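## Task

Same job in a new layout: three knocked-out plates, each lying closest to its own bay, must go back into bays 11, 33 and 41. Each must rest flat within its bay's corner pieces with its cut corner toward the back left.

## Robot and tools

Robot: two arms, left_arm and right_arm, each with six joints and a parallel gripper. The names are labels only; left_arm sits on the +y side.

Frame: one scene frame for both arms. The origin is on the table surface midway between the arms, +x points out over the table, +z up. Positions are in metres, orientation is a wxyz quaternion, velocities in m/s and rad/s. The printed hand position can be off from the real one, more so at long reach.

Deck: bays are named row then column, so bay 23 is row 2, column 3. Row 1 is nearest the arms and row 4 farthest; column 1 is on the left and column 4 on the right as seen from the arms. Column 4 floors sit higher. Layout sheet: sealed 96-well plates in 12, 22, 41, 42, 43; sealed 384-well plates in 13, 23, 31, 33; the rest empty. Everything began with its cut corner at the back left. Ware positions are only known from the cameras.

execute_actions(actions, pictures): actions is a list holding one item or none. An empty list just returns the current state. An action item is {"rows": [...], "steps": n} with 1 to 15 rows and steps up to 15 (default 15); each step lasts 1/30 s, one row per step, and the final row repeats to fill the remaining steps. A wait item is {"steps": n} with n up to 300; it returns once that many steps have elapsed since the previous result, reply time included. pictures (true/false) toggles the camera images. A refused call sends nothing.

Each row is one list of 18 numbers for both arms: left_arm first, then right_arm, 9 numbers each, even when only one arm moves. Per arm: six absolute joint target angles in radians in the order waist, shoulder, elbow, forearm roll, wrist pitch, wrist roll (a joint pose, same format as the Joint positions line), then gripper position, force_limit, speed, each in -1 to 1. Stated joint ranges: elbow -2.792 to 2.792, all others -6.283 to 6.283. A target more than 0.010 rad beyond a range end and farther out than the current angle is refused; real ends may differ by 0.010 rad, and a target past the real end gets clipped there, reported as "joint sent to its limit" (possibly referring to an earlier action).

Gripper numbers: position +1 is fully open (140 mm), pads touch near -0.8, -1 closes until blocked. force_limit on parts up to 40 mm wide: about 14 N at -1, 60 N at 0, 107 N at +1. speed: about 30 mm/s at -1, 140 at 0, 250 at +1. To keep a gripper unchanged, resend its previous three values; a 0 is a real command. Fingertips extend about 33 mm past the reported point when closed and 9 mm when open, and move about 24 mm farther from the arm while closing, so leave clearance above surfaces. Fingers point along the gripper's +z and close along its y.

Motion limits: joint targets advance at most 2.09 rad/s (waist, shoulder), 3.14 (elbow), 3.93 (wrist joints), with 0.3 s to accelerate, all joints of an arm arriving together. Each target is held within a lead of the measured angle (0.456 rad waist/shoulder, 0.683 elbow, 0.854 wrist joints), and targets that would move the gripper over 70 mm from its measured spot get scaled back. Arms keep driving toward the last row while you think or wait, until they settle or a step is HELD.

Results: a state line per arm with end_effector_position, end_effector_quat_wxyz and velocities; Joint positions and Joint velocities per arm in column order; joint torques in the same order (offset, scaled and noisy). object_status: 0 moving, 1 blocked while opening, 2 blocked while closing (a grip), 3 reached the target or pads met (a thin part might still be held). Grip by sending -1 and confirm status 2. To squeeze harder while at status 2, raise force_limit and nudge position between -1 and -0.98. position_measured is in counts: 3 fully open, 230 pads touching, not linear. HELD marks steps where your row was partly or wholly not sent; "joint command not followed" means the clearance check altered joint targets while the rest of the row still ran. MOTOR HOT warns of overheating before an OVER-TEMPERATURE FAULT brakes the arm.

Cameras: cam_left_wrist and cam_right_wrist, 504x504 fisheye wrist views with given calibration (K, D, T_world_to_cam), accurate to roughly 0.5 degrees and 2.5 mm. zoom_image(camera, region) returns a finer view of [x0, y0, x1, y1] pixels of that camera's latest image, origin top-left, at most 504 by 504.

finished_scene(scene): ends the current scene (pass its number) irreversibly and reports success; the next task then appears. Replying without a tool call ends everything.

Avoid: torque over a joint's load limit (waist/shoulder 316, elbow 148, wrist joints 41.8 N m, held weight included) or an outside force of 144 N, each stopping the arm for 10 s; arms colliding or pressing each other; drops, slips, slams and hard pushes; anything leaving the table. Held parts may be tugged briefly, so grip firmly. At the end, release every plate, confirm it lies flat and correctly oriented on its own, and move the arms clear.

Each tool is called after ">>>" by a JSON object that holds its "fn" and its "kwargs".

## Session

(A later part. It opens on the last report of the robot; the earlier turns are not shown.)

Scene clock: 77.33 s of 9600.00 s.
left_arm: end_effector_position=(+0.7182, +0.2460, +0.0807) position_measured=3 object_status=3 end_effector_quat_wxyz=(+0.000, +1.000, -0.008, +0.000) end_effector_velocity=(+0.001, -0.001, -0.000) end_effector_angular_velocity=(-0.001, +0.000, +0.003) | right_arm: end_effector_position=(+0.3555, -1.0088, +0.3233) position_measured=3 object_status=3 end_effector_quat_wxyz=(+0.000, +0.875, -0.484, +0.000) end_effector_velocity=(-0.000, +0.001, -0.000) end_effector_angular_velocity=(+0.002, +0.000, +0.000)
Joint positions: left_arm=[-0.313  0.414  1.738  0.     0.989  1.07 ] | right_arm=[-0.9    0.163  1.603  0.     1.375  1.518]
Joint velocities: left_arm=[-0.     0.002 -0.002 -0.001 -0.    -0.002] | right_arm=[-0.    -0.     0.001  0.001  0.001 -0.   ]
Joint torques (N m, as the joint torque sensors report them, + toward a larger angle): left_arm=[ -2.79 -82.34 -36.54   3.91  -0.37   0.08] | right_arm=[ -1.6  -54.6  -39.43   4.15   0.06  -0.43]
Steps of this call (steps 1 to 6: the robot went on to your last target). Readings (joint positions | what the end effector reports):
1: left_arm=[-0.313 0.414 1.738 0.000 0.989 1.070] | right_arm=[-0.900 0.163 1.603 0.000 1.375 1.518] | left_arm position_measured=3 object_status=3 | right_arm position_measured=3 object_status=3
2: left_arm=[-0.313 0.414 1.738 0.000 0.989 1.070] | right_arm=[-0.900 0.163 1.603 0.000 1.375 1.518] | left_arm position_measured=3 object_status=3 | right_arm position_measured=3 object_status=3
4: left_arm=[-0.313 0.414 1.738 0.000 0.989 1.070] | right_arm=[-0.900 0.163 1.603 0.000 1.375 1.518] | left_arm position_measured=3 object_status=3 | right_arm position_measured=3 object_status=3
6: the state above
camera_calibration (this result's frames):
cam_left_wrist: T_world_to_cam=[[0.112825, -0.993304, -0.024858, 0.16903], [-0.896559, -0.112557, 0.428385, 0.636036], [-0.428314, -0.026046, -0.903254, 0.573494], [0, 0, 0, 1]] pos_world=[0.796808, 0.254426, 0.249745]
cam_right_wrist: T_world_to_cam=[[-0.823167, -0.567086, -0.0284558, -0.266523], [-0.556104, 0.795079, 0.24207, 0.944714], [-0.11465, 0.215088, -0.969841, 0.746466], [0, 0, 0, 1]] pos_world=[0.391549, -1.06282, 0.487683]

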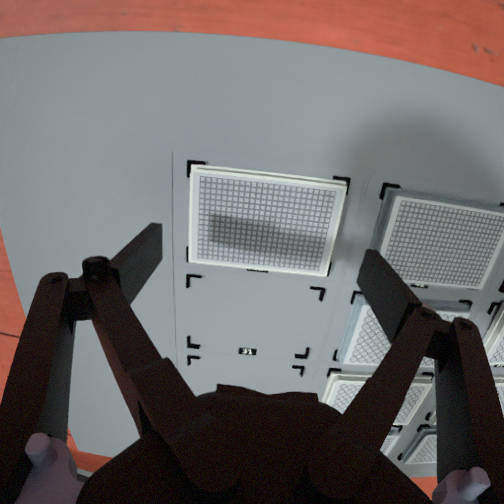

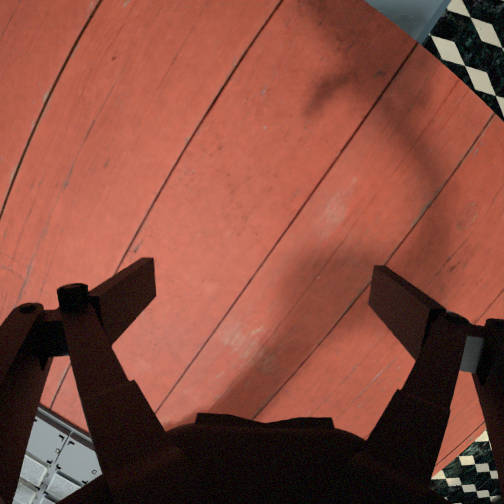

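>>> {"fn": "execute_actions", "kwargs": {"actions": [{"rows":[[-0.3132,0.33,1.70,0,1.11,1.0698,1,0,-0.2,-0.9,0.163,1.603,0,1.375,1.518,1,0,0],[-0.3132,0.33,1.70,0,1.11,1.0698,1,0,-0.2,-0.9,0.163,1.603,0,1.375,1.518,1,0,0],[-0.3132,0.33,1.70,0,1.11,1.0698,1,0,-0.2,-0.9,0.163,1.603,0,1.375,1.518,1,0,0],[-0.7587,0.4892,1.4615,0,1.1903,0.6093,1,0,-0.2,-0.9,0.163,1.603,0,1.375,1.518,1,0,0]],"steps":15}], "pictures": false}}

>>> {"fn": "execute_actions", "kwargs": {"actions": [{"steps":18}]}}

>>> {"fn": "zoom_image", "kwargs": {"camera": "cam_left_wrist", "region": [170,50,370,250]}}

Scene clock: 86.00 s of 9600.00 s.
left_arm: end_effector_position=(+0.6683, +0.0899, +0.1617) position_measured=3 object_status=3 end_effector_quat_wxyz=(+0.007, +1.000, -0.004, +0.008) end_effector_velocity=(-0.203, -0.479, +0.002) end_effector_angular_velocity=(+0.024, +0.049, +0.016) | right_arm: end_effector_position=(+0.3555, -1.0088, +0.3233) position_measured=3 object_status=3 end_effector_quat_wxyz=(+0.000, +0.875, -0.484, +0.000) end_effector_velocity=(+0.000, -0.000, +0.000) end_effector_angular_velocity=(-0.001, -0.000, +0.001)
Joint positions: left_arm=[-0.525  0.403  1.589 -0.     1.128  0.851] | right_arm=[-0.9    0.163  1.603  0.     1.375  1.518]
Joint velocities: left_arm=[-0.648  0.238 -0.356 -0.     0.17  -0.664] | right_arm=[ 0.    -0.    -0.     0.    -0.001 -0.   ]
Joint torques (N m, as the joint torque sensors report them, + toward a larger angle): left_arm=[  2.74 -84.84 -39.15   3.65  -0.53   0.28] | right_arm=[ -1.43 -56.39 -39.     4.09   0.09  -0.32]
Steps of this call (steps 1 to 15: the robot went on to your last target; steps 16 to 90: nothing new was sent; then 5.17 s passed at rest; steps 91 to 105: all 15 steps of this action). Readings (joint positions | what the end effector reports):
91: left_arm=[-0.313 0.414 1.738 -0.000 0.989 1.070] | right_arm=[-0.900 0.163 1.603 0.000 1.375 1.518] | left_arm position_measured=3 object_status=3 | right_arm position_measured=3 object_status=3
92: left_arm=[-0.313 0.410 1.736 -0.000 0.996 1.070] | right_arm=[-0.900 0.163 1.603 0.000 1.375 1.518] | left_arm position_measured=3 object_status=3 | right_arm position_measured=3 object_status=3
94: left_arm=[-0.313 0.379 1.722 -0.000 1.041 1.070] | right_arm=[-0.900 0.163 1.603 0.000 1.375 1.518] | left_arm position_measured=3 object_status=3 | right_arm position_measured=3 object_status=3
98: left_arm=[-0.367 0.342 1.675 0.000 1.089 1.013] | right_arm=[-0.900 0.163 1.603 -0.000 1.375 1.518] | left_arm position_measured=3 object_status=3 | right_arm position_measured=3 object_status=3
105: the state above

Scene clock: 86.60 s of 9600.00 s.
left_arm: end_effector_position=(+0.5698, -0.0752, +0.1600) position_measured=3 object_status=3 end_effector_quat_wxyz=(+0.000, +1.000, -0.000, +0.000) end_effector_velocity=(-0.002, -0.001, +0.001) end_effector_angular_velocity=(+0.000, +0.000, -0.002) | right_arm: end_effector_position=(+0.3555, -1.0088, +0.3233) position_measured=3 object_status=3 end_effector_quat_wxyz=(+0.000, +0.875, -0.484, +0.000) end_effector_velocity=(-0.000, -0.000, +0.000) end_effector_angular_velocity=(-0.000, -0.000, -0.000)
Joint positions: left_arm=[-0.758  0.489  1.462 -0.     1.19   0.609] | right_arm=[-0.9    0.163  1.603  0.     1.375  1.518]
Joint velocities: left_arm=[-0.002 -0.001 -0.     0.     0.001 -0.001] | right_arm=[-0.001 -0.    -0.     0.    -0.    -0.   ]
Joint torques (N m, as the joint torque sensors report them, + toward a larger angle): left_arm=[  2.71 -91.16 -39.19   3.63  -0.71  -0.05] | right_arm=[ -2.48 -57.39 -39.57   4.09   0.18  -0.28]
Steps of this call (steps 1 to 18: the robot went on to your last target). Readings (joint positions | what the end effector reports):
1: left_arm=[-0.546 0.411 1.577 -0.000 1.134 0.829] | right_arm=[-0.900 0.163 1.603 0.000 1.375 1.518] | left_arm position_measured=3 object_status=3 | right_arm position_measured=3 object_status=3
2: left_arm=[-0.568 0.419 1.566 -0.000 1.140 0.806] | right_arm=[-0.900 0.163 1.603 0.000 1.375 1.518] | left_arm position_measured=3 object_status=3 | right_arm position_measured=3 object_status=3
4: left_arm=[-0.611 0.435 1.542 -0.000 1.151 0.761] | right_arm=[-0.900 0.163 1.603 0.000 1.375 1.518] | left_arm position_measured=3 object_status=3 | right_arm position_measured=3 object_status=3
8: left_arm=[-0.697 0.467 1.495 -0.000 1.174 0.673] | right_arm=[-0.900 0.163 1.603 0.000 1.375 1.518] | left_arm position_measured=3 object_status=3 | right_arm position_measured=3 object_status=3
18: the state above
camera_calibration (this result's frames):
cam_left_wrist: T_world_to_cam=[[0.127857, -0.991486, -0.0246534, -0.139787], [-0.894682, -0.12603, 0.428557, 0.430811], [-0.428015, -0.032737, -0.903178, 0.57253], [0, 0, 0, 1]] pos_world=[0.648363, -0.0655588, 0.329024]
cam_right_wrist: T_world_to_cam=[[-0.823167, -0.567086, -0.0284557, -0.266523], [-0.556104, 0.795079, 0.24207, 0.944714], [-0.11465, 0.215088, -0.969841, 0.746466], [0, 0, 0, 1]] pos_world=[0.391549, -1.06282, 0.487683]

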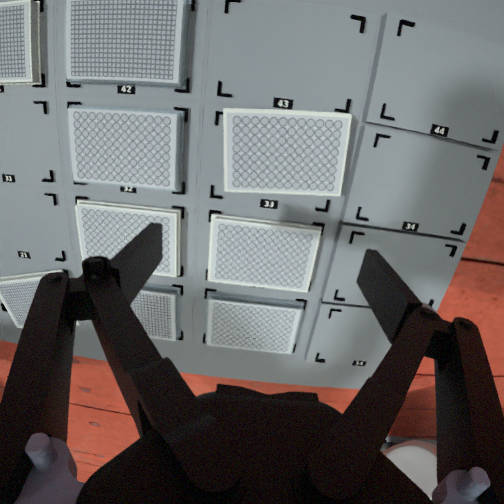

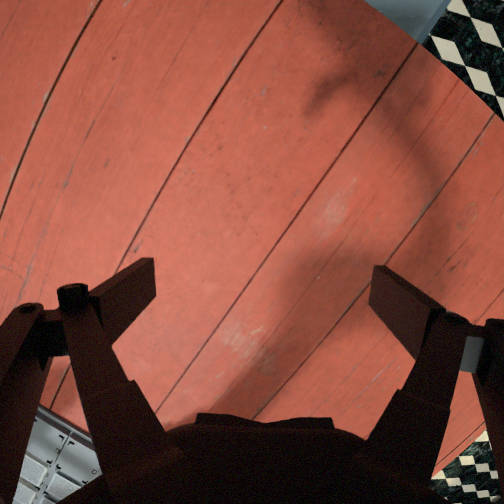

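Region (170, 50, 370, 250) of cam_left_wrist's 504x504 image, scaled by 2.520, with more detail than that image has.

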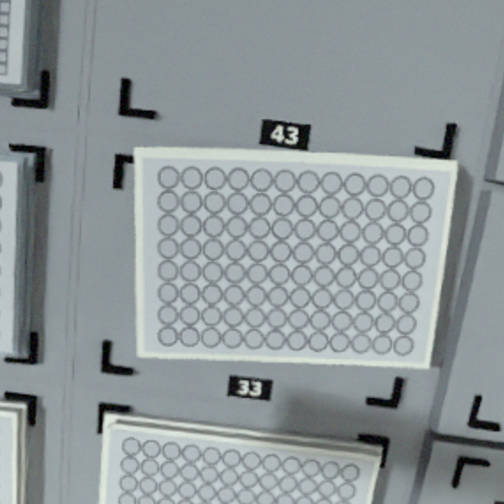

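>>> {"fn": "execute_actions", "kwargs": {"actions": [{"rows":[[-0.7148,0.5991,1.4195,0,1.1224,-1.003,0.55,0,-0.2,-0.9,0.163,1.603,0,1.375,1.518,1,0,0]],"steps":15}], "pictures": false}}

>>> {"fn": "execute_actions", "kwargs": {"actions": [{"steps":12}]}}

Scene clock: 121.70 s of 9600.00 s.
left_arm: end_effector_position=(+0.6179, -0.0865, +0.0978) position_measured=59 object_status=0 end_effector_quat_wxyz=(+0.000, +0.813, +0.582, +0.000) end_effector_velocity=(+0.053, -0.009, -0.070) end_effector_angular_velocity=(-0.003, +0.000, +3.190) | right_arm: end_effector_position=(+0.3555, -1.0088, +0.3233) position_measured=3 object_status=3 end_effector_quat_wxyz=(+0.000, +0.875, -0.484, +0.000) end_effector_velocity=(-0.000, +0.000, -0.000) end_effector_angular_velocity=(+0.001, +0.000, -0.000)
Joint positions: left_arm=[-0.72   0.587  1.424  0.     1.13  -0.594] | right_arm=[-0.9    0.163  1.603  0.     1.375  1.518]
Joint velocities: left_arm=[ 0.044  0.108 -0.042  0.    -0.067 -3.146] | right_arm=[-0.     0.     0.     0.     0.001 -0.   ]
Joint torques (N m, as the joint torque sensors report them, + toward a larger angle): left_arm=[  -2.33 -102.95  -39.45    3.78   -0.27    0.07] | right_arm=[ -2.85 -55.51 -39.24   4.13  -0.03  -0.19]
Steps of this call (steps 1 to 15: the robot went on to your last target; steps 16 to 90: nothing new was sent; then 31.60 s passed at rest; steps 91 to 105: all 15 steps of this action). Readings (joint positions | what the end effector reports):
91: left_arm=[-0.759 0.489 1.461 0.000 1.190 0.609] | right_arm=[-0.900 0.163 1.603 0.000 1.375 1.518] | left_arm position_measured=3 object_status=0 | right_arm position_measured=3 object_status=3
92: left_arm=[-0.758 0.490 1.461 0.000 1.190 0.600] | right_arm=[-0.900 0.163 1.603 0.000 1.375 1.518] | left_arm position_measured=6 object_status=0 | right_arm position_measured=3 object_status=3
94: left_arm=[-0.755 0.498 1.458 0.000 1.185 0.541] | right_arm=[-0.900 0.163 1.603 0.000 1.375 1.518] | left_arm position_measured=19 object_status=0 | right_arm position_measured=3 object_status=3
98: left_arm=[-0.741 0.535 1.444 0.000 1.162 0.248] | right_arm=[-0.900 0.163 1.603 -0.000 1.375 1.518] | left_arm position_measured=44 object_status=0 | right_arm position_measured=3 object_status=3
105: the state above

Scene clock: 122.10 s of 9600.00 s.
left_arm: end_effector_position=(+0.6237, -0.0873, +0.0900) position_measured=59 object_status=3 end_effector_quat_wxyz=(+0.000, +0.677, +0.736, -0.000) end_effector_velocity=(+0.000, -0.000, +0.001) end_effector_angular_velocity=(-0.001, -0.001, +0.001) | right_arm: end_effector_position=(+0.3555, -1.0088, +0.3233) position_measured=3 object_status=3 end_effector_quat_wxyz=(+0.000, +0.875, -0.484, +0.000) end_effector_velocity=(+0.000, +0.000, -0.000) end_effector_angular_velocity=(+0.000, +0.000, +0.001)
Joint positions: left_arm=[-0.715  0.599  1.419  0.     1.122 -1.003] | right_arm=[-0.9    0.163  1.603  0.     1.375  1.518]
Joint velocities: left_arm=[-0.    -0.    -0.001  0.001  0.    -0.002] | right_arm=[ 0.001 -0.     0.    -0.     0.    -0.001]
Joint torques (N m, as the joint torque sensors report them, + toward a larger angle): left_arm=[   0.12 -100.65  -38.17    3.71   -0.38   -0.24] | right_arm=[ -2.46 -55.24 -39.55   4.14  -0.17  -0.39]
Steps of this call (steps 1 to 12: the robot went on to your last target). Readings (joint positions | what the end effector reports):
1: left_arm=[-0.718 0.591 1.423 0.000 1.128 -0.695] | right_arm=[-0.900 0.163 1.603 0.000 1.375 1.518] | left_arm position_measured=59 object_status=3 | right_arm position_measured=3 object_status=3
2: left_arm=[-0.717 0.593 1.422 0.000 1.126 -0.781] | right_arm=[-0.900 0.163 1.603 0.000 1.375 1.518] | left_arm position_measured=59 object_status=3 | right_arm position_measured=3 object_status=3
4: left_arm=[-0.716 0.597 1.420 0.000 1.123 -0.912] | right_arm=[-0.900 0.163 1.603 0.000 1.375 1.518] | left_arm position_measured=59 object_status=3 | right_arm position_measured=3 object_status=3
8: left_arm=[-0.715 0.599 1.419 0.000 1.122 -1.002] | right_arm=[-0.900 0.163 1.603 0.000 1.375 1.518] | left_arm position_measured=59 object_status=3 | right_arm position_measured=3 object_status=3
12: the state above
camera_calibration (this result's frames):
cam_left_wrist: T_world_to_cam=[[0.977041, 0.211589, -0.0249042, -0.584919], [0.201594, -0.880358, 0.429336, -0.242243], [0.068918, -0.4245, -0.902801, 0.187785], [0, 0, 0, 1]] pos_world=[0.607384, -0.00978386, 0.258969]
cam_right_wrist: T_world_to_cam=[[-0.823167, -0.567086, -0.0284556, -0.266523], [-0.556104, 0.795079, 0.24207, 0.944714], [-0.11465, 0.215088, -0.969842, 0.746466], [0, 0, 0, 1]] pos_world=[0.391549, -1.06282, 0.487683]

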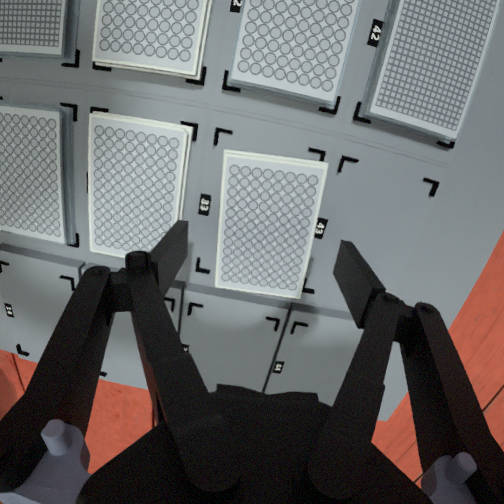

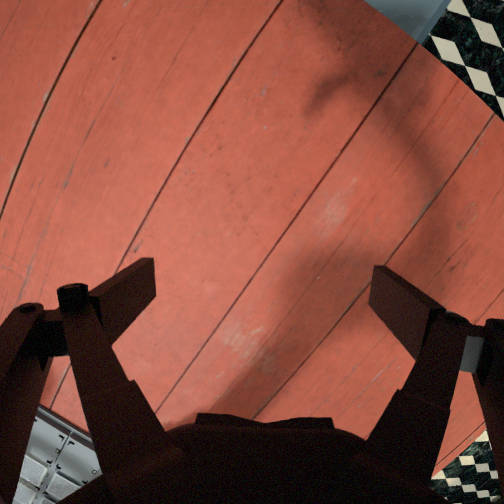

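>>> {"fn": "execute_actions", "kwargs": {"actions": [{"rows":[[-0.7148,0.5991,1.4195,0,1.1224,-1.003,0.3,0,-0.2,-0.9,0.163,1.603,0,1.375,1.518,1,0,0],[-0.7148,0.5991,1.4195,0,1.1224,-1.003,0.3,0,-0.2,-0.9,0.163,1.603,0,1.375,1.518,1,0,0],[-0.7148,0.5991,1.4195,0,1.1224,-1.003,0.3,0,-0.2,-0.9,0.163,1.603,0,1.375,1.518,1,0,0],[-0.7148,0.5991,1.4195,0,1.1224,-1.003,0.3,0,-0.2,-0.9,0.163,1.603,0,1.375,1.518,1,0,0],[-0.7148,0.617,1.437,0,1.087,-1.003,0.3,0,-0.2,-0.9,0.163,1.603,0,1.375,1.518,1,0,0]],"steps":14}]}}

Scene clock: 128.90 s of 9600.00 s.
left_arm: end_effector_position=(+0.6239, -0.0875, +0.0658) position_measured=91 object_status=3 end_effector_quat_wxyz=(+0.000, +0.677, +0.736, -0.000) end_effector_velocity=(+0.000, +0.000, +0.001) end_effector_angular_velocity=(-0.000, -0.001, +0.001) | right_arm: end_effector_position=(+0.3555, -1.0088, +0.3233) position_measured=3 object_status=3 end_effector_quat_wxyz=(+0.000, +0.875, -0.484, +0.000) end_effector_velocity=(-0.001, +0.000, -0.001) end_effector_angular_velocity=(+0.001, +0.000, +0.001)
Joint positions: left_arm=[-0.715  0.617  1.437 -0.     1.087 -1.003] | right_arm=[-0.9    0.163  1.603  0.     1.375  1.518]
Joint velocities: left_arm=[ 0.    -0.001 -0.     0.     0.    -0.001] | right_arm=[-0.001  0.     0.001  0.     0.    -0.002]
Joint torques (N m, as the joint torque sensors report them, + toward a larger angle): left_arm=[  0.33 -99.01 -38.53   3.8   -0.1    0.07] | right_arm=[ -2.6  -55.73 -39.67   4.15   0.05  -0.32]
Steps of this call (steps 1 to 30: the robot went on to your last target; steps 31 to 90: nothing new was sent; then 3.33 s passed at rest; steps 91 to 104: all 14 steps of this action). Readings (joint positions | what the end effector reports):
91: left_arm=[-0.715 0.599 1.420 -0.000 1.122 -1.003] | right_arm=[-0.900 0.163 1.603 0.000 1.375 1.518] | left_arm position_measured=59 object_status=0 | right_arm position_measured=3 object_status=3
92: left_arm=[-0.715 0.599 1.420 -0.000 1.122 -1.003] | right_arm=[-0.900 0.163 1.603 0.000 1.375 1.518] | left_arm position_measured=62 object_status=0 | right_arm position_measured=3 object_status=3
94: left_arm=[-0.715 0.599 1.420 -0.000 1.122 -1.003] | right_arm=[-0.900 0.163 1.603 0.000 1.375 1.518] | left_arm position_measured=75 object_status=0 | right_arm position_measured=3 object_status=3
98: left_arm=[-0.715 0.616 1.437 -0.000 1.090 -1.003] | right_arm=[-0.900 0.163 1.603 0.000 1.375 1.518] | left_arm position_measured=91 object_status=0 | right_arm position_measured=3 object_status=3
104: the state above
camera_calibration (this result's frames):
cam_left_wrist: T_world_to_cam=[[0.976989, 0.211817, -0.0250171, -0.585593], [0.201859, -0.880369, 0.429189, -0.232181], [0.0688854, -0.424363, -0.902868, 0.165916], [0, 0, 0, 1]] pos_world=[0.607556, -0.00995759, 0.2348]
cam_right_wrist: T_world_to_cam=[[-0.823167, -0.567086, -0.0284557, -0.266523], [-0.556104, 0.795079, 0.24207, 0.944714], [-0.11465, 0.215088, -0.969841, 0.746466], [0, 0, 0, 1]] pos_world=[0.391549, -1.06282, 0.487683]

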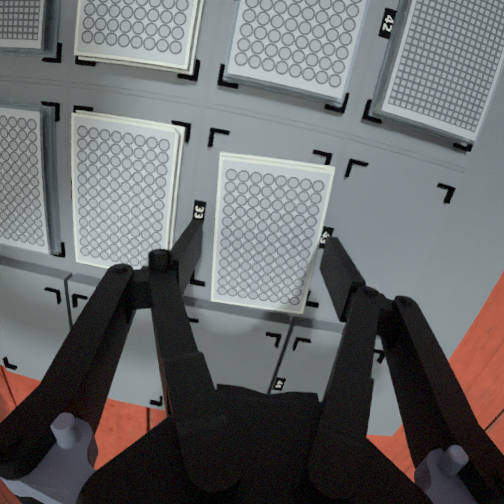

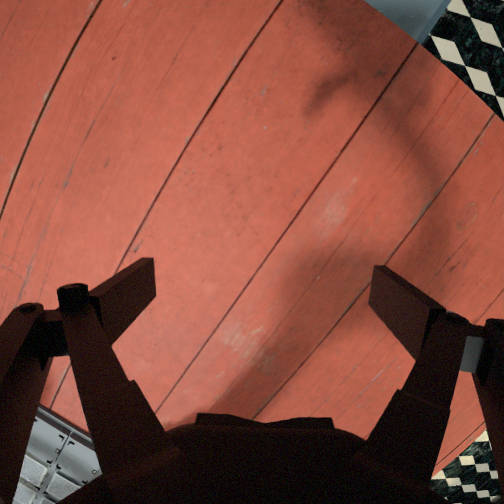

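>>> {"fn": "execute_actions", "kwargs": {"actions": [{"rows":[[-0.7121,0.6197,1.4323,0,1.089,-1.0003,0.4,0,-0.2,-0.9,0.163,1.603,0,1.375,1.518,1,0,0],[-0.7121,0.6197,1.4323,0,1.089,-1.0003,0.4,0,-0.2,-0.9,0.163,1.603,0,1.375,1.518,1,0,0],[-0.7121,0.6197,1.4323,0,1.089,-1.0003,0.4,0,-0.2,-0.9,0.163,1.603,0,1.375,1.518,1,0,0],[-0.7121,0.6197,1.4323,0,1.089,-1.0003,0.4,0,-0.2,-0.9,0.163,1.603,0,1.375,1.518,1,0,0],[-0.7121,0.6197,1.4323,0,1.089,-1.0003,0.4,0,-0.2,-0.9,0.163,1.603,0,1.375,1.518,1,0,0],[-0.7121,0.628,1.4403,0,1.0727,-1.0003,0.4,0,-0.2,-0.9,0.163,1.603,0,1.375,1.518,1,0,0]],"steps":14}]}}

Scene clock: 141.30 s of 9600.00 s.
left_arm: end_effector_position=(+0.6267, -0.0874, +0.0549) position_measured=78 object_status=3 end_effector_quat_wxyz=(+0.000, +0.677, +0.736, -0.000) end_effector_velocity=(+0.001, -0.001, +0.001) end_effector_angular_velocity=(-0.003, -0.003, -0.001) | right_arm: end_effector_position=(+0.3555, -1.0088, +0.3233) position_measured=3 object_status=3 end_effector_quat_wxyz=(+0.000, +0.875, -0.484, +0.000) end_effector_velocity=(-0.000, +0.001, -0.001) end_effector_angular_velocity=(+0.002, +0.001, -0.000)
Joint positions: left_arm=[-0.712  0.628  1.44   0.     1.073 -1.   ] | right_arm=[-0.9    0.163  1.603  0.     1.375  1.518]
Joint velocities: left_arm=[ 0.     0.    -0.002  0.001 -0.002  0.   ] | right_arm=[-0.     0.     0.001  0.     0.001  0.   ]
Joint torques (N m, as the joint torque sensors report them, + toward a larger angle): left_arm=[   1.53 -101.83  -37.8     3.77   -0.16    0.2 ] | right_arm=[ -1.34 -56.1  -39.25   4.17   0.08  -0.3 ]
Steps of this call (steps 1 to 15: the robot went on to your last target; steps 16 to 90: nothing new was sent; then 8.93 s passed at rest; steps 91 to 104: all 14 steps of this action). Readings (joint positions | what the end effector reports):
91: left_arm=[-0.715 0.617 1.437 0.000 1.087 -1.003] | right_arm=[-0.900 0.163 1.603 0.000 1.375 1.518] | left_arm position_measured=91 object_status=0 | right_arm position_measured=3 object_status=3
92: left_arm=[-0.714 0.618 1.435 0.000 1.088 -1.002] | right_arm=[-0.900 0.163 1.603 0.000 1.375 1.518] | left_arm position_measured=88 object_status=0 | right_arm position_measured=3 object_status=3
94: left_arm=[-0.712 0.619 1.433 0.000 1.089 -1.001] | right_arm=[-0.900 0.163 1.603 0.000 1.375 1.518] | left_arm position_measured=78 object_status=0 | right_arm position_measured=3 object_status=3
98: left_arm=[-0.712 0.626 1.439 0.000 1.076 -1.000] | right_arm=[-0.900 0.163 1.603 0.000 1.375 1.518] | left_arm position_measured=78 object_status=0 | right_arm position_measured=3 object_status=3
104: the state above
camera_calibration (this result's frames):
cam_left_wrist: T_world_to_cam=[[0.977005, 0.21175, -0.0249516, -0.588646], [0.201768, -0.880374, 0.429222, -0.227942], [0.068921, -0.424387, -0.902854, 0.155823], [0, 0, 0, 1]] pos_world=[0.610362, -0.00989891, 0.223835]
cam_right_wrist: T_world_to_cam=[[-0.823167, -0.567086, -0.0284556, -0.266523], [-0.556104, 0.795079, 0.24207, 0.944714], [-0.11465, 0.215088, -0.969841, 0.746466], [0, 0, 0, 1]] pos_world=[0.391549, -1.06282, 0.487683]

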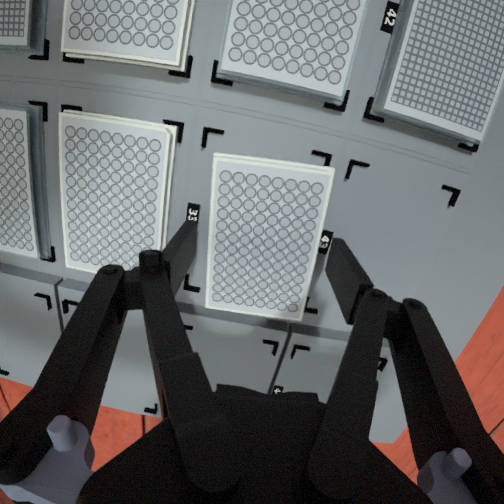

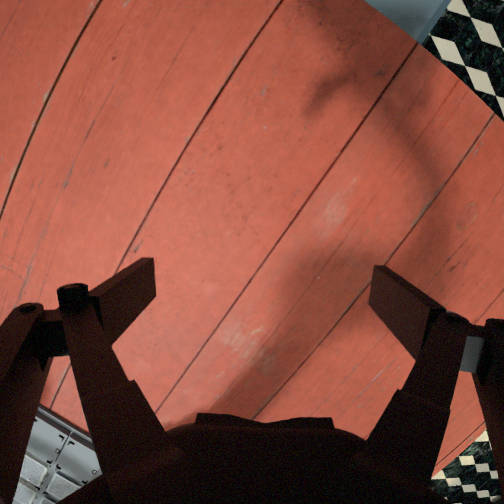

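>>> {"fn": "execute_actions", "kwargs": {"actions": [{"rows":[[-0.7121,0.6333,1.4453,0,1.0624,-1.0003,0.4,0,-0.2,-0.9,0.163,1.603,0,1.375,1.518,1,0,0]],"steps":10}]}}

Scene clock: 145.53 s of 9600.00 s.
left_arm: end_effector_position=(+0.6266, -0.0873, +0.0479) position_measured=78 object_status=3 end_effector_quat_wxyz=(+0.000, +0.676, +0.736, -0.000) end_effector_velocity=(+0.001, -0.000, -0.001) end_effector_angular_velocity=(+0.002, -0.002, -0.002) | right_arm: end_effector_position=(+0.3555, -1.0088, +0.3233) position_measured=3 object_status=3 end_effector_quat_wxyz=(+0.000, +0.875, -0.484, +0.000) end_effector_velocity=(-0.000, +0.000, -0.000) end_effector_angular_velocity=(+0.000, +0.001, +0.001)
Joint positions: left_arm=[-0.712  0.633  1.445 -0.     1.062 -1.   ] | right_arm=[-0.9    0.163  1.603  0.     1.375  1.518]
Joint velocities: left_arm=[-0.     0.002 -0.002  0.003  0.     0.001] | right_arm=[-0.    -0.     0.    -0.001  0.    -0.001]
Joint torques (N m, as the joint torque sensors report them, + toward a larger angle): left_arm=[   0.49 -103.2   -38.63    3.61   -0.3     0.03] | right_arm=[ -1.82 -55.62 -38.81   4.03   0.12  -0.54]
Steps of this call (steps 1 to 15: the robot went on to your last target; steps 16 to 90: nothing new was sent; then 0.90 s passed at rest; steps 91 to 100: all 10 steps of this action). Readings (joint positions | what the end effector reports):
91: left_arm=[-0.712 0.628 1.440 -0.000 1.072 -1.000] | right_arm=[-0.900 0.163 1.603 0.000 1.375 1.518] | left_arm position_measured=78 object_status=3 | right_arm position_measured=3 object_status=3
92: left_arm=[-0.712 0.630 1.442 -0.000 1.068 -1.000] | right_arm=[-0.900 0.163 1.603 0.000 1.375 1.518] | left_arm position_measured=78 object_status=3 | right_arm position_measured=3 object_status=3
94: left_arm=[-0.712 0.633 1.445 -0.000 1.063 -1.000] | right_arm=[-0.900 0.163 1.603 0.000 1.375 1.518] | left_arm position_measured=78 object_status=3 | right_arm position_measured=3 object_status=3
98: left_arm=[-0.712 0.633 1.445 -0.000 1.062 -1.000] | right_arm=[-0.900 0.163 1.603 0.000 1.375 1.518] | left_arm position_measured=78 object_status=3 | right_arm position_measured=3 object_status=3
100: the state above
camera_calibration (this result's frames):
cam_left_wrist: T_world_to_cam=[[0.976986, 0.211829, -0.0250412, -0.588716], [0.201871, -0.880303, 0.429319, -0.224912], [0.0688986, -0.424494, -0.902806, 0.149645], [0, 0, 0, 1]] pos_world=[0.61026, -0.00975988, 0.216918]
cam_right_wrist: T_world_to_cam=[[-0.823167, -0.567086, -0.0284557, -0.266523], [-0.556104, 0.795079, 0.24207, 0.944714], [-0.11465, 0.215088, -0.969841, 0.746466], [0, 0, 0, 1]] pos_world=[0.391549, -1.06282, 0.487683]

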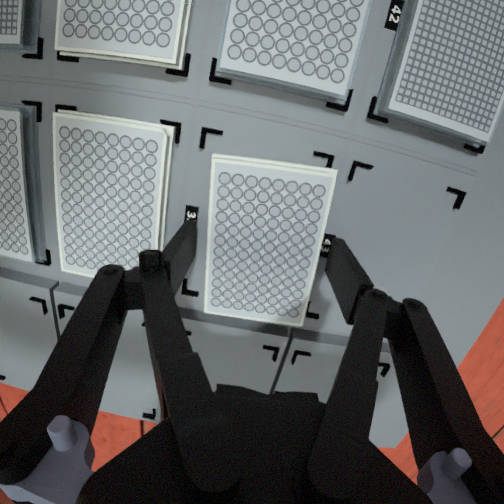

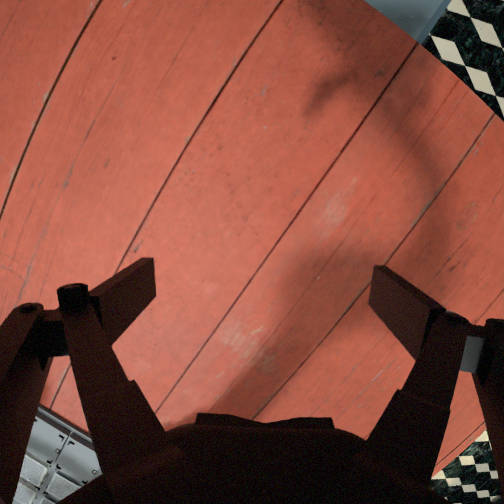

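Close here.

>>> {"fn": "execute_actions", "kwargs": {"actions": [{"rows":[[-0.7121,0.6333,1.4453,0,1.0624,-1.0003,-1,0,-0.5,-0.9,0.163,1.603,0,1.375,1.518,1,0,0]],"steps":12}]}}

Scene clock: 153.17 s of 9600.00 s.
left_arm: end_effector_position=(+0.6267, -0.0874, +0.0480) position_measured=111 object_status=0 end_effector_quat_wxyz=(+0.000, +0.677, +0.736, -0.000) end_effector_velocity=(+0.000, +0.000, +0.001) end_effector_angular_velocity=(-0.000, -0.002, +0.001) | right_arm: end_effector_position=(+0.3555, -1.0088, +0.3233) position_measured=3 object_status=3 end_effector_quat_wxyz=(+0.000, +0.875, -0.484, +0.000) end_effector_velocity=(+0.000, -0.000, +0.000) end_effector_angular_velocity=(-0.001, +0.001, +0.001)
Joint positions: left_arm=[-0.712  0.633  1.445  0.     1.062 -1.   ] | right_arm=[-0.9    0.163  1.603  0.     1.375  1.518]
Joint velocities: left_arm=[-0.    -0.002 -0.     0.001  0.    -0.002] | right_arm=[ 0.001 -0.     0.    -0.001 -0.001 -0.   ]
Joint torques (N m, as the joint torque sensors report them, + toward a larger angle): left_arm=[ -5.24 -86.53 -30.11   2.82  -1.39  -0.3 ] | right_arm=[ -2.34 -55.45 -39.01   4.25   0.15  -0.45]
Steps of this call (steps 1 to 15: the robot went on to your last target; steps 16 to 90: nothing new was sent; then 4.23 s passed at rest; steps 91 to 102: all 12 steps of this action). Readings (joint positions | what the end effector reports):
91: left_arm=[-0.712 0.633 1.445 0.000 1.062 -1.000] | right_arm=[-0.900 0.163 1.603 0.000 1.375 1.518] | left_arm position_measured=78 object_status=0 | right_arm position_measured=3 object_status=3
92: left_arm=[-0.712 0.633 1.445 0.000 1.062 -1.000] | right_arm=[-0.900 0.163 1.603 0.000 1.375 1.518] | left_arm position_measured=80 object_status=0 | right_arm position_measured=3 object_status=3
94: left_arm=[-0.712 0.633 1.445 0.000 1.062 -1.000] | right_arm=[-0.900 0.163 1.603 0.000 1.375 1.518] | left_arm position_measured=89 object_status=0 | right_arm position_measured=3 object_status=3
98: left_arm=[-0.712 0.633 1.445 0.000 1.062 -1.000] | right_arm=[-0.900 0.163 1.603 0.000 1.375 1.518] | left_arm position_measured=108 object_status=0 | right_arm position_measured=3 object_status=3
102: the state above
camera_calibration (this result's frames):
cam_left_wrist: T_world_to_cam=[[0.977016, 0.211715, -0.0248111, -0.58885], [0.201662, -0.880302, 0.429419, -0.224929], [0.0690732, -0.424553, -0.902764, 0.149534], [0, 0, 0, 1]] pos_world=[0.610348, -0.00985212, 0.216973]
cam_right_wrist: T_world_to_cam=[[-0.823167, -0.567086, -0.0284557, -0.266523], [-0.556104, 0.795079, 0.24207, 0.944714], [-0.11465, 0.215088, -0.969841, 0.746466], [0, 0, 0, 1]] pos_world=[0.391549, -1.06282, 0.487683]

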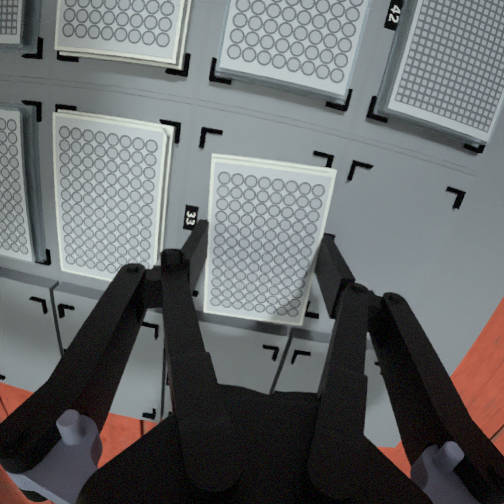

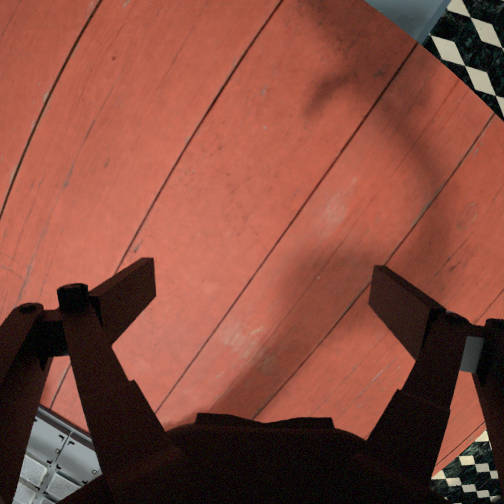

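>>> {"fn": "execute_actions", "kwargs": {"actions": [{"rows":[[-0.7121,0.627,1.439,0,1.075,-1.0003,-1,0,-0.5,-0.9,0.163,1.603,0,1.375,1.518,1,0,0],[-0.7121,0.627,1.439,0,1.075,-1.0003,-1,0,-0.5,-0.9,0.163,1.603,0,1.375,1.518,1,0,0],[-0.7121,0.627,1.439,0,1.075,-1.0003,-1,0,-0.5,-0.9,0.163,1.603,0,1.375,1.518,1,0,0],[-0.7121,0.62,1.4323,0,1.089,-1.0003,-1,0,-0.5,-0.9,0.163,1.603,0,1.375,1.518,1,0,0],[-0.7121,0.62,1.4323,0,1.089,-1.0003,-1,0,-0.5,-0.9,0.163,1.603,0,1.375,1.518,1,0,0],[-0.7121,0.62,1.4323,0,1.089,-1.0003,-1,0,-0.5,-0.9,0.163,1.603,0,1.375,1.518,1,0,0],[-0.7121,0.62,1.4323,0,1.089,-1.0003,-1,0,-0.5,-0.9,0.163,1.603,0,1.375,1.518,1,0,0],[-0.7211,0.601,1.4722,0,1.0678,-0.9091,-1,0,-0.5,-0.9,0.163,1.603,0,1.375,1.518,1,0,0]],"steps":15}]}}

>>> {"fn": "zoom_image", "kwargs": {"camera": "cam_left_wrist", "region": [160,100,400,340]}}

Scene clock: 167.87 s of 9600.00 s.
left_arm: end_effector_position=(+0.6118, -0.0804, +0.0622) position_measured=112 object_status=2 end_effector_quat_wxyz=(+0.000, +0.713, +0.702, -0.000) end_effector_velocity=(-0.000, +0.000, -0.001) end_effector_angular_velocity=(+0.000, +0.001, -0.003) | right_arm: end_effector_position=(+0.3555, -1.0088, +0.3233) position_measured=3 object_status=3 end_effector_quat_wxyz=(+0.000, +0.875, -0.484, +0.000) end_effector_velocity=(+0.000, +0.000, -0.000) end_effector_angular_velocity=(+0.001, -0.001, +0.000)
Joint positions: left_arm=[-0.721  0.601  1.472  0.     1.068 -0.909] | right_arm=[-0.9    0.163  1.603  0.     1.375  1.518]
Joint velocities: left_arm=[-0.     0.     0.002 -0.    -0.001  0.003] | right_arm=[-0.     0.     0.001  0.002 -0.001 -0.001]
Joint torques (N m, as the joint torque sensors report them, + toward a larger angle): left_arm=[ -1.78 -98.66 -37.74   3.5   -0.11   0.14] | right_arm=[ -1.63 -55.64 -38.8    4.06   0.06  -0.22]
Steps of this call (steps 1 to 15: the robot went on to your last target; steps 16 to 90: nothing new was sent; then 11.20 s passed at rest; steps 91 to 105: all 15 steps of this action). Readings (joint positions | what the end effector reports):
91: left_arm=[-0.712 0.633 1.445 -0.000 1.063 -1.000] | right_arm=[-0.900 0.163 1.603 0.000 1.375 1.518] | left_arm position_measured=111 object_status=2 | right_arm position_measured=3 object_status=3
92: left_arm=[-0.712 0.631 1.443 -0.000 1.068 -1.000] | right_arm=[-0.900 0.163 1.603 0.000 1.375 1.518] | left_arm position_measured=111 object_status=2 | right_arm position_measured=3 object_status=3
94: left_arm=[-0.712 0.627 1.439 -0.000 1.075 -1.000] | right_arm=[-0.900 0.163 1.603 0.000 1.375 1.518] | left_arm position_measured=112 object_status=2 | right_arm position_measured=3 object_status=3
98: left_arm=[-0.712 0.620 1.432 0.000 1.089 -1.000] | right_arm=[-0.900 0.163 1.603 0.000 1.375 1.518] | left_arm position_measured=112 object_status=2 | right_arm position_measured=3 object_status=3
105: the state above
camera_calibration (this result's frames):
cam_left_wrist: T_world_to_cam=[[0.993273, 0.113101, -0.0248263, -0.593278], [0.112766, -0.896101, 0.429286, -0.168723], [0.0263059, -0.429197, -0.902828, 0.192136], [0, 0, 0, 1]] pos_world=[0.603259, -0.00162809, 0.231168]
cam_right_wrist: T_world_to_cam=[[-0.823167, -0.567086, -0.0284556, -0.266524], [-0.556104, 0.795079, 0.24207, 0.944714], [-0.11465, 0.215088, -0.969841, 0.746466], [0, 0, 0, 1]] pos_world=[0.391549, -1.06282, 0.487683]

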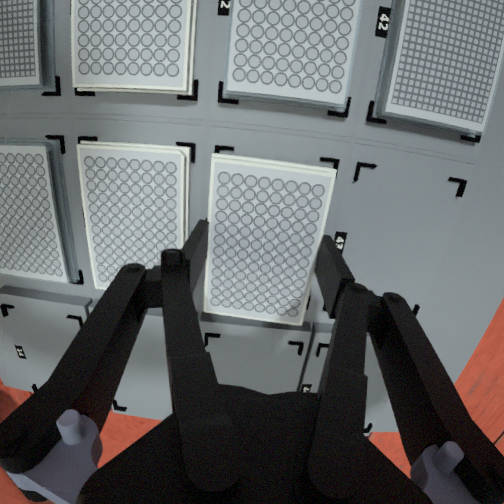

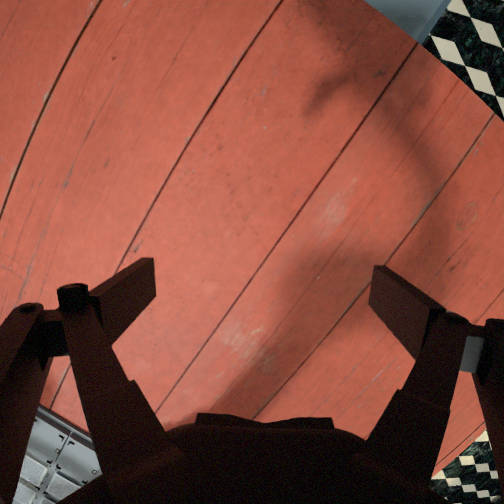

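Region (160, 100, 400, 340) of cam_left_wrist's 504x504 image, scaled by 2.100, with more detail than that image has.

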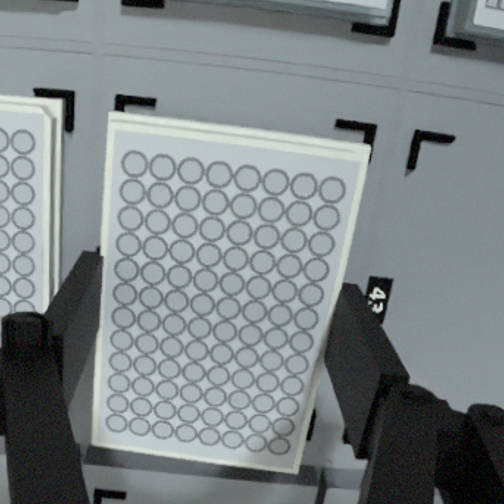

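>>> {"fn": "execute_actions", "kwargs": {"actions": [{"rows":[[-0.7211,0.6085,1.4795,0,1.053,-0.9091,-1,0,-0.5,-0.9,0.163,1.603,0,1.375,1.518,1,0,0]],"steps":10}]}}

>>> {"fn": "zoom_image", "kwargs": {"camera": "cam_left_wrist", "region": [160,100,400,340]}}

Scene clock: 173.30 s of 9600.00 s.
left_arm: end_effector_position=(+0.6115, -0.0802, +0.0524) position_measured=112 object_status=2 end_effector_quat_wxyz=(+0.000, +0.713, +0.702, -0.000) end_effector_velocity=(+0.000, -0.001, +0.000) end_effector_angular_velocity=(-0.002, -0.001, -0.000) | right_arm: end_effector_position=(+0.3555, -1.0088, +0.3233) position_measured=3 object_status=3 end_effector_quat_wxyz=(+0.000, +0.875, -0.484, +0.000) end_effector_velocity=(+0.000, +0.000, -0.000) end_effector_angular_velocity=(+0.001, -0.001, -0.000)
Joint positions: left_arm=[-0.721  0.608  1.48  -0.     1.053 -0.909] | right_arm=[-0.9    0.163  1.603  0.     1.375  1.518]
Joint velocities: left_arm=[-0.    -0.    -0.001 -0.    -0.001  0.   ] | right_arm=[ 0.     0.     0.     0.001 -0.     0.   ]
Joint torques (N m, as the joint torque sensors report them, + toward a larger angle): left_arm=[ -0.19 -98.12 -36.9    4.15  -1.01  -0.23] | right_arm=[ -1.8  -55.53 -39.24   4.09   0.07  -0.25]
Steps of this call (steps 1 to 15: the robot went on to your last target; steps 16 to 90: nothing new was sent; then 2.10 s passed at rest; steps 91 to 100: all 10 steps of this action). Readings (joint positions | what the end effector reports):
91: left_arm=[-0.721 0.601 1.472 -0.000 1.068 -0.909] | right_arm=[-0.900 0.163 1.603 0.000 1.375 1.518] | left_arm position_measured=112 object_status=2 | right_arm position_measured=3 object_status=3
92: left_arm=[-0.721 0.603 1.475 -0.000 1.062 -0.909] | right_arm=[-0.900 0.163 1.603 0.000 1.375 1.518] | left_arm position_measured=112 object_status=2 | right_arm position_measured=3 object_status=3
94: left_arm=[-0.721 0.608 1.480 -0.000 1.054 -0.909] | right_arm=[-0.900 0.163 1.603 0.000 1.375 1.518] | left_arm position_measured=112 object_status=2 | right_arm position_measured=3 object_status=3
98: left_arm=[-0.721 0.608 1.480 -0.000 1.053 -0.909] | right_arm=[-0.900 0.163 1.603 0.000 1.375 1.518] | left_arm position_measured=112 object_status=2 | right_arm position_measured=3 object_status=3
100: the state above
camera_calibration (this result's frames):
cam_left_wrist: T_world_to_cam=[[0.99329, 0.112939, -0.0249119, -0.593328], [0.112656, -0.8961, 0.429317, -0.164232], [0.0261633, -0.429243, -0.90281, 0.183428], [0, 0, 0, 1]] pos_world=[0.603049, -0.00142257, 0.221328]
cam_right_wrist: T_world_to_cam=[[-0.823167, -0.567086, -0.0284557, -0.266523], [-0.556104, 0.795079, 0.24207, 0.944714], [-0.11465, 0.215088, -0.969841, 0.746466], [0, 0, 0, 1]] pos_world=[0.391549, -1.06282, 0.487683]

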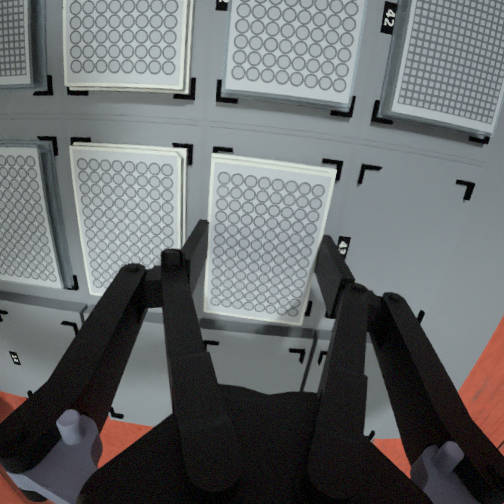

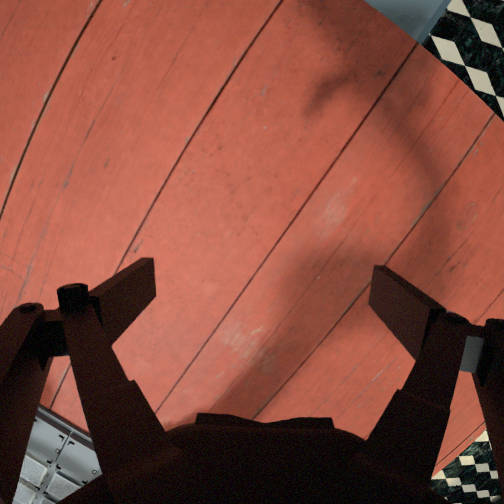

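Region (160, 100, 400, 340) of cam_left_wrist's 504x504 image, scaled by 2.100, with more detail than that image has.

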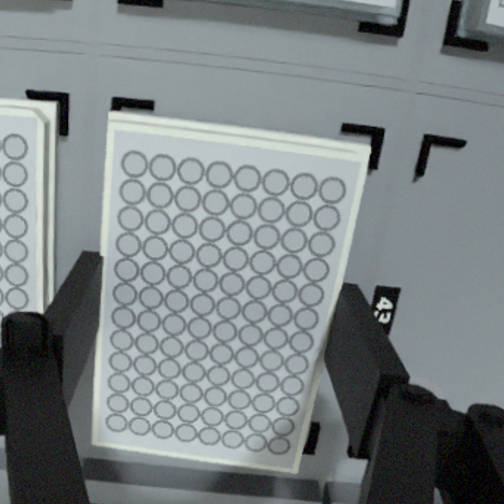

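>>> {"fn": "execute_actions", "kwargs": {"actions": [{"rows":[[-0.7238,0.6058,1.4842,0,1.051,-0.9118,-1,0,-0.5,-0.9,0.163,1.603,0,1.375,1.518,1,0,0],[-0.7238,0.6058,1.4842,0,1.051,-0.9118,-1,0,-0.5,-0.9,0.163,1.603,0,1.375,1.518,1,0,0],[-0.7238,0.6058,1.4842,0,1.051,-0.9118,-1,0,-0.5,-0.9,0.163,1.603,0,1.375,1.518,1,0,0],[-0.7238,0.6058,1.4842,0,1.051,-0.9118,-1,0,-0.5,-0.9,0.163,1.603,0,1.375,1.518,1,0,0],[-0.7238,0.6058,1.4842,0,1.051,-0.9118,-1,0,-0.5,-0.9,0.163,1.603,0,1.375,1.518,1,0,0],[-0.7238,0.6088,1.4871,0,1.045,-0.9118,-1,0,-0.5,-0.9,0.163,1.603,0,1.375,1.518,1,0,0]],"steps":13}]}}

>>> {"fn": "zoom_image", "kwargs": {"camera": "cam_left_wrist", "region": [160,100,400,340]}}

Scene clock: 189.10 s of 9600.00 s.
left_arm: end_effector_position=(+0.6087, -0.0801, +0.0487) position_measured=112 object_status=2 end_effector_quat_wxyz=(+0.001, +0.713, +0.702, -0.000) end_effector_velocity=(-0.001, +0.001, -0.005) end_effector_angular_velocity=(+0.005, +0.004, -0.000) | right_arm: end_effector_position=(+0.3555, -1.0088, +0.3233) position_measured=3 object_status=3 end_effector_quat_wxyz=(+0.000, +0.875, -0.484, +0.000) end_effector_velocity=(-0.000, +0.000, -0.000) end_effector_angular_velocity=(+0.001, +0.001, -0.000)
Joint positions: left_arm=[-0.724  0.608  1.487 -0.     1.045 -0.912] | right_arm=[-0.9    0.163  1.603  0.     1.375  1.518]
Joint velocities: left_arm=[-0.     0.005  0.002  0.    -0.001 -0.   ] | right_arm=[-0.    -0.     0.    -0.     0.001  0.   ]
Joint torques (N m, as the joint torque sensors report them, + toward a larger angle): left_arm=[ -3.38 -57.   -13.25   3.62  -2.8   -0.05] | right_arm=[ -1.94 -55.7  -39.57   4.12   0.08  -0.38]
Steps of this call (steps 1 to 15: the robot went on to your last target; steps 16 to 90: nothing new was sent; then 12.37 s passed at rest; steps 91 to 103: all 13 steps of this action). Readings (joint positions | what the end effector reports):
91: left_arm=[-0.721 0.608 1.480 -0.000 1.053 -0.909] | right_arm=[-0.900 0.163 1.603 0.000 1.375 1.518] | left_arm position_measured=112 object_status=2 | right_arm position_measured=3 object_status=3
92: left_arm=[-0.722 0.608 1.482 -0.000 1.052 -0.910] | right_arm=[-0.900 0.163 1.603 0.000 1.375 1.518] | left_arm position_measured=112 object_status=2 | right_arm position_measured=3 object_status=3
94: left_arm=[-0.724 0.606 1.484 -0.000 1.051 -0.911] | right_arm=[-0.900 0.163 1.603 0.000 1.375 1.518] | left_arm position_measured=112 object_status=2 | right_arm position_measured=3 object_status=3
98: left_arm=[-0.724 0.608 1.486 -0.000 1.046 -0.912] | right_arm=[-0.900 0.163 1.603 0.000 1.375 1.518] | left_arm position_measured=112 object_status=2 | right_arm position_measured=3 object_status=3
103: the state above
camera_calibration (this result's frames):
cam_left_wrist: T_world_to_cam=[[0.993295, 0.112957, -0.024627, -0.590635], [0.112537, -0.895907, 0.429751, -0.162208], [0.0264801, -0.429641, -0.902611, 0.179983], [0, 0, 0, 1]] pos_world=[0.600163, -0.00127818, 0.217618]
cam_right_wrist: T_world_to_cam=[[-0.823167, -0.567086, -0.0284557, -0.266523], [-0.556104, 0.795079, 0.24207, 0.944714], [-0.11465, 0.215088, -0.969841, 0.746466], [0, 0, 0, 1]] pos_world=[0.391549, -1.06282, 0.487683]

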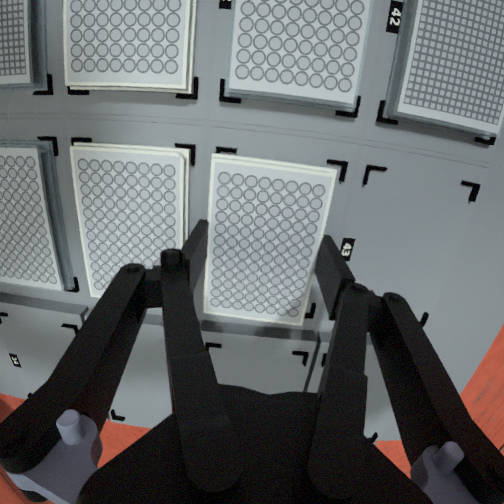

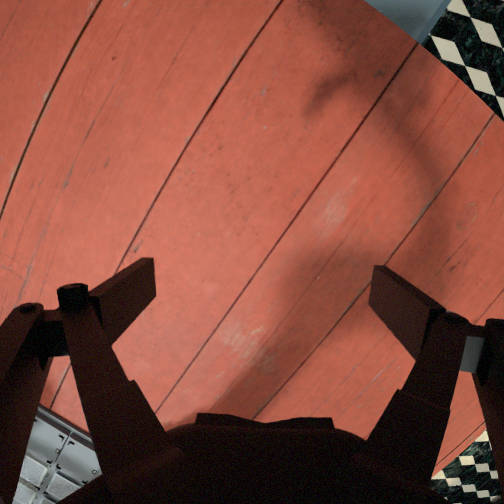

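Region (160, 100, 400, 340) of cam_left_wrist's 504x504 image, scaled by 2.100, with more detail than that image has.

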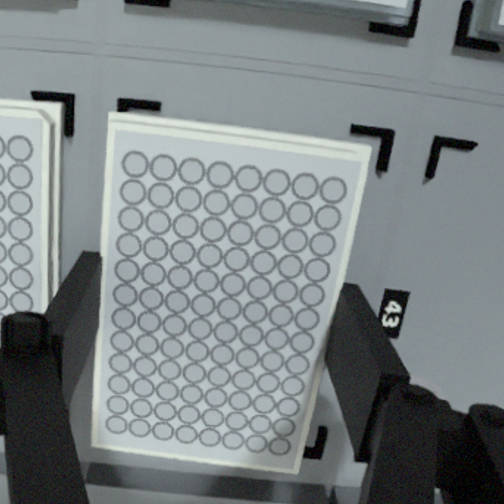

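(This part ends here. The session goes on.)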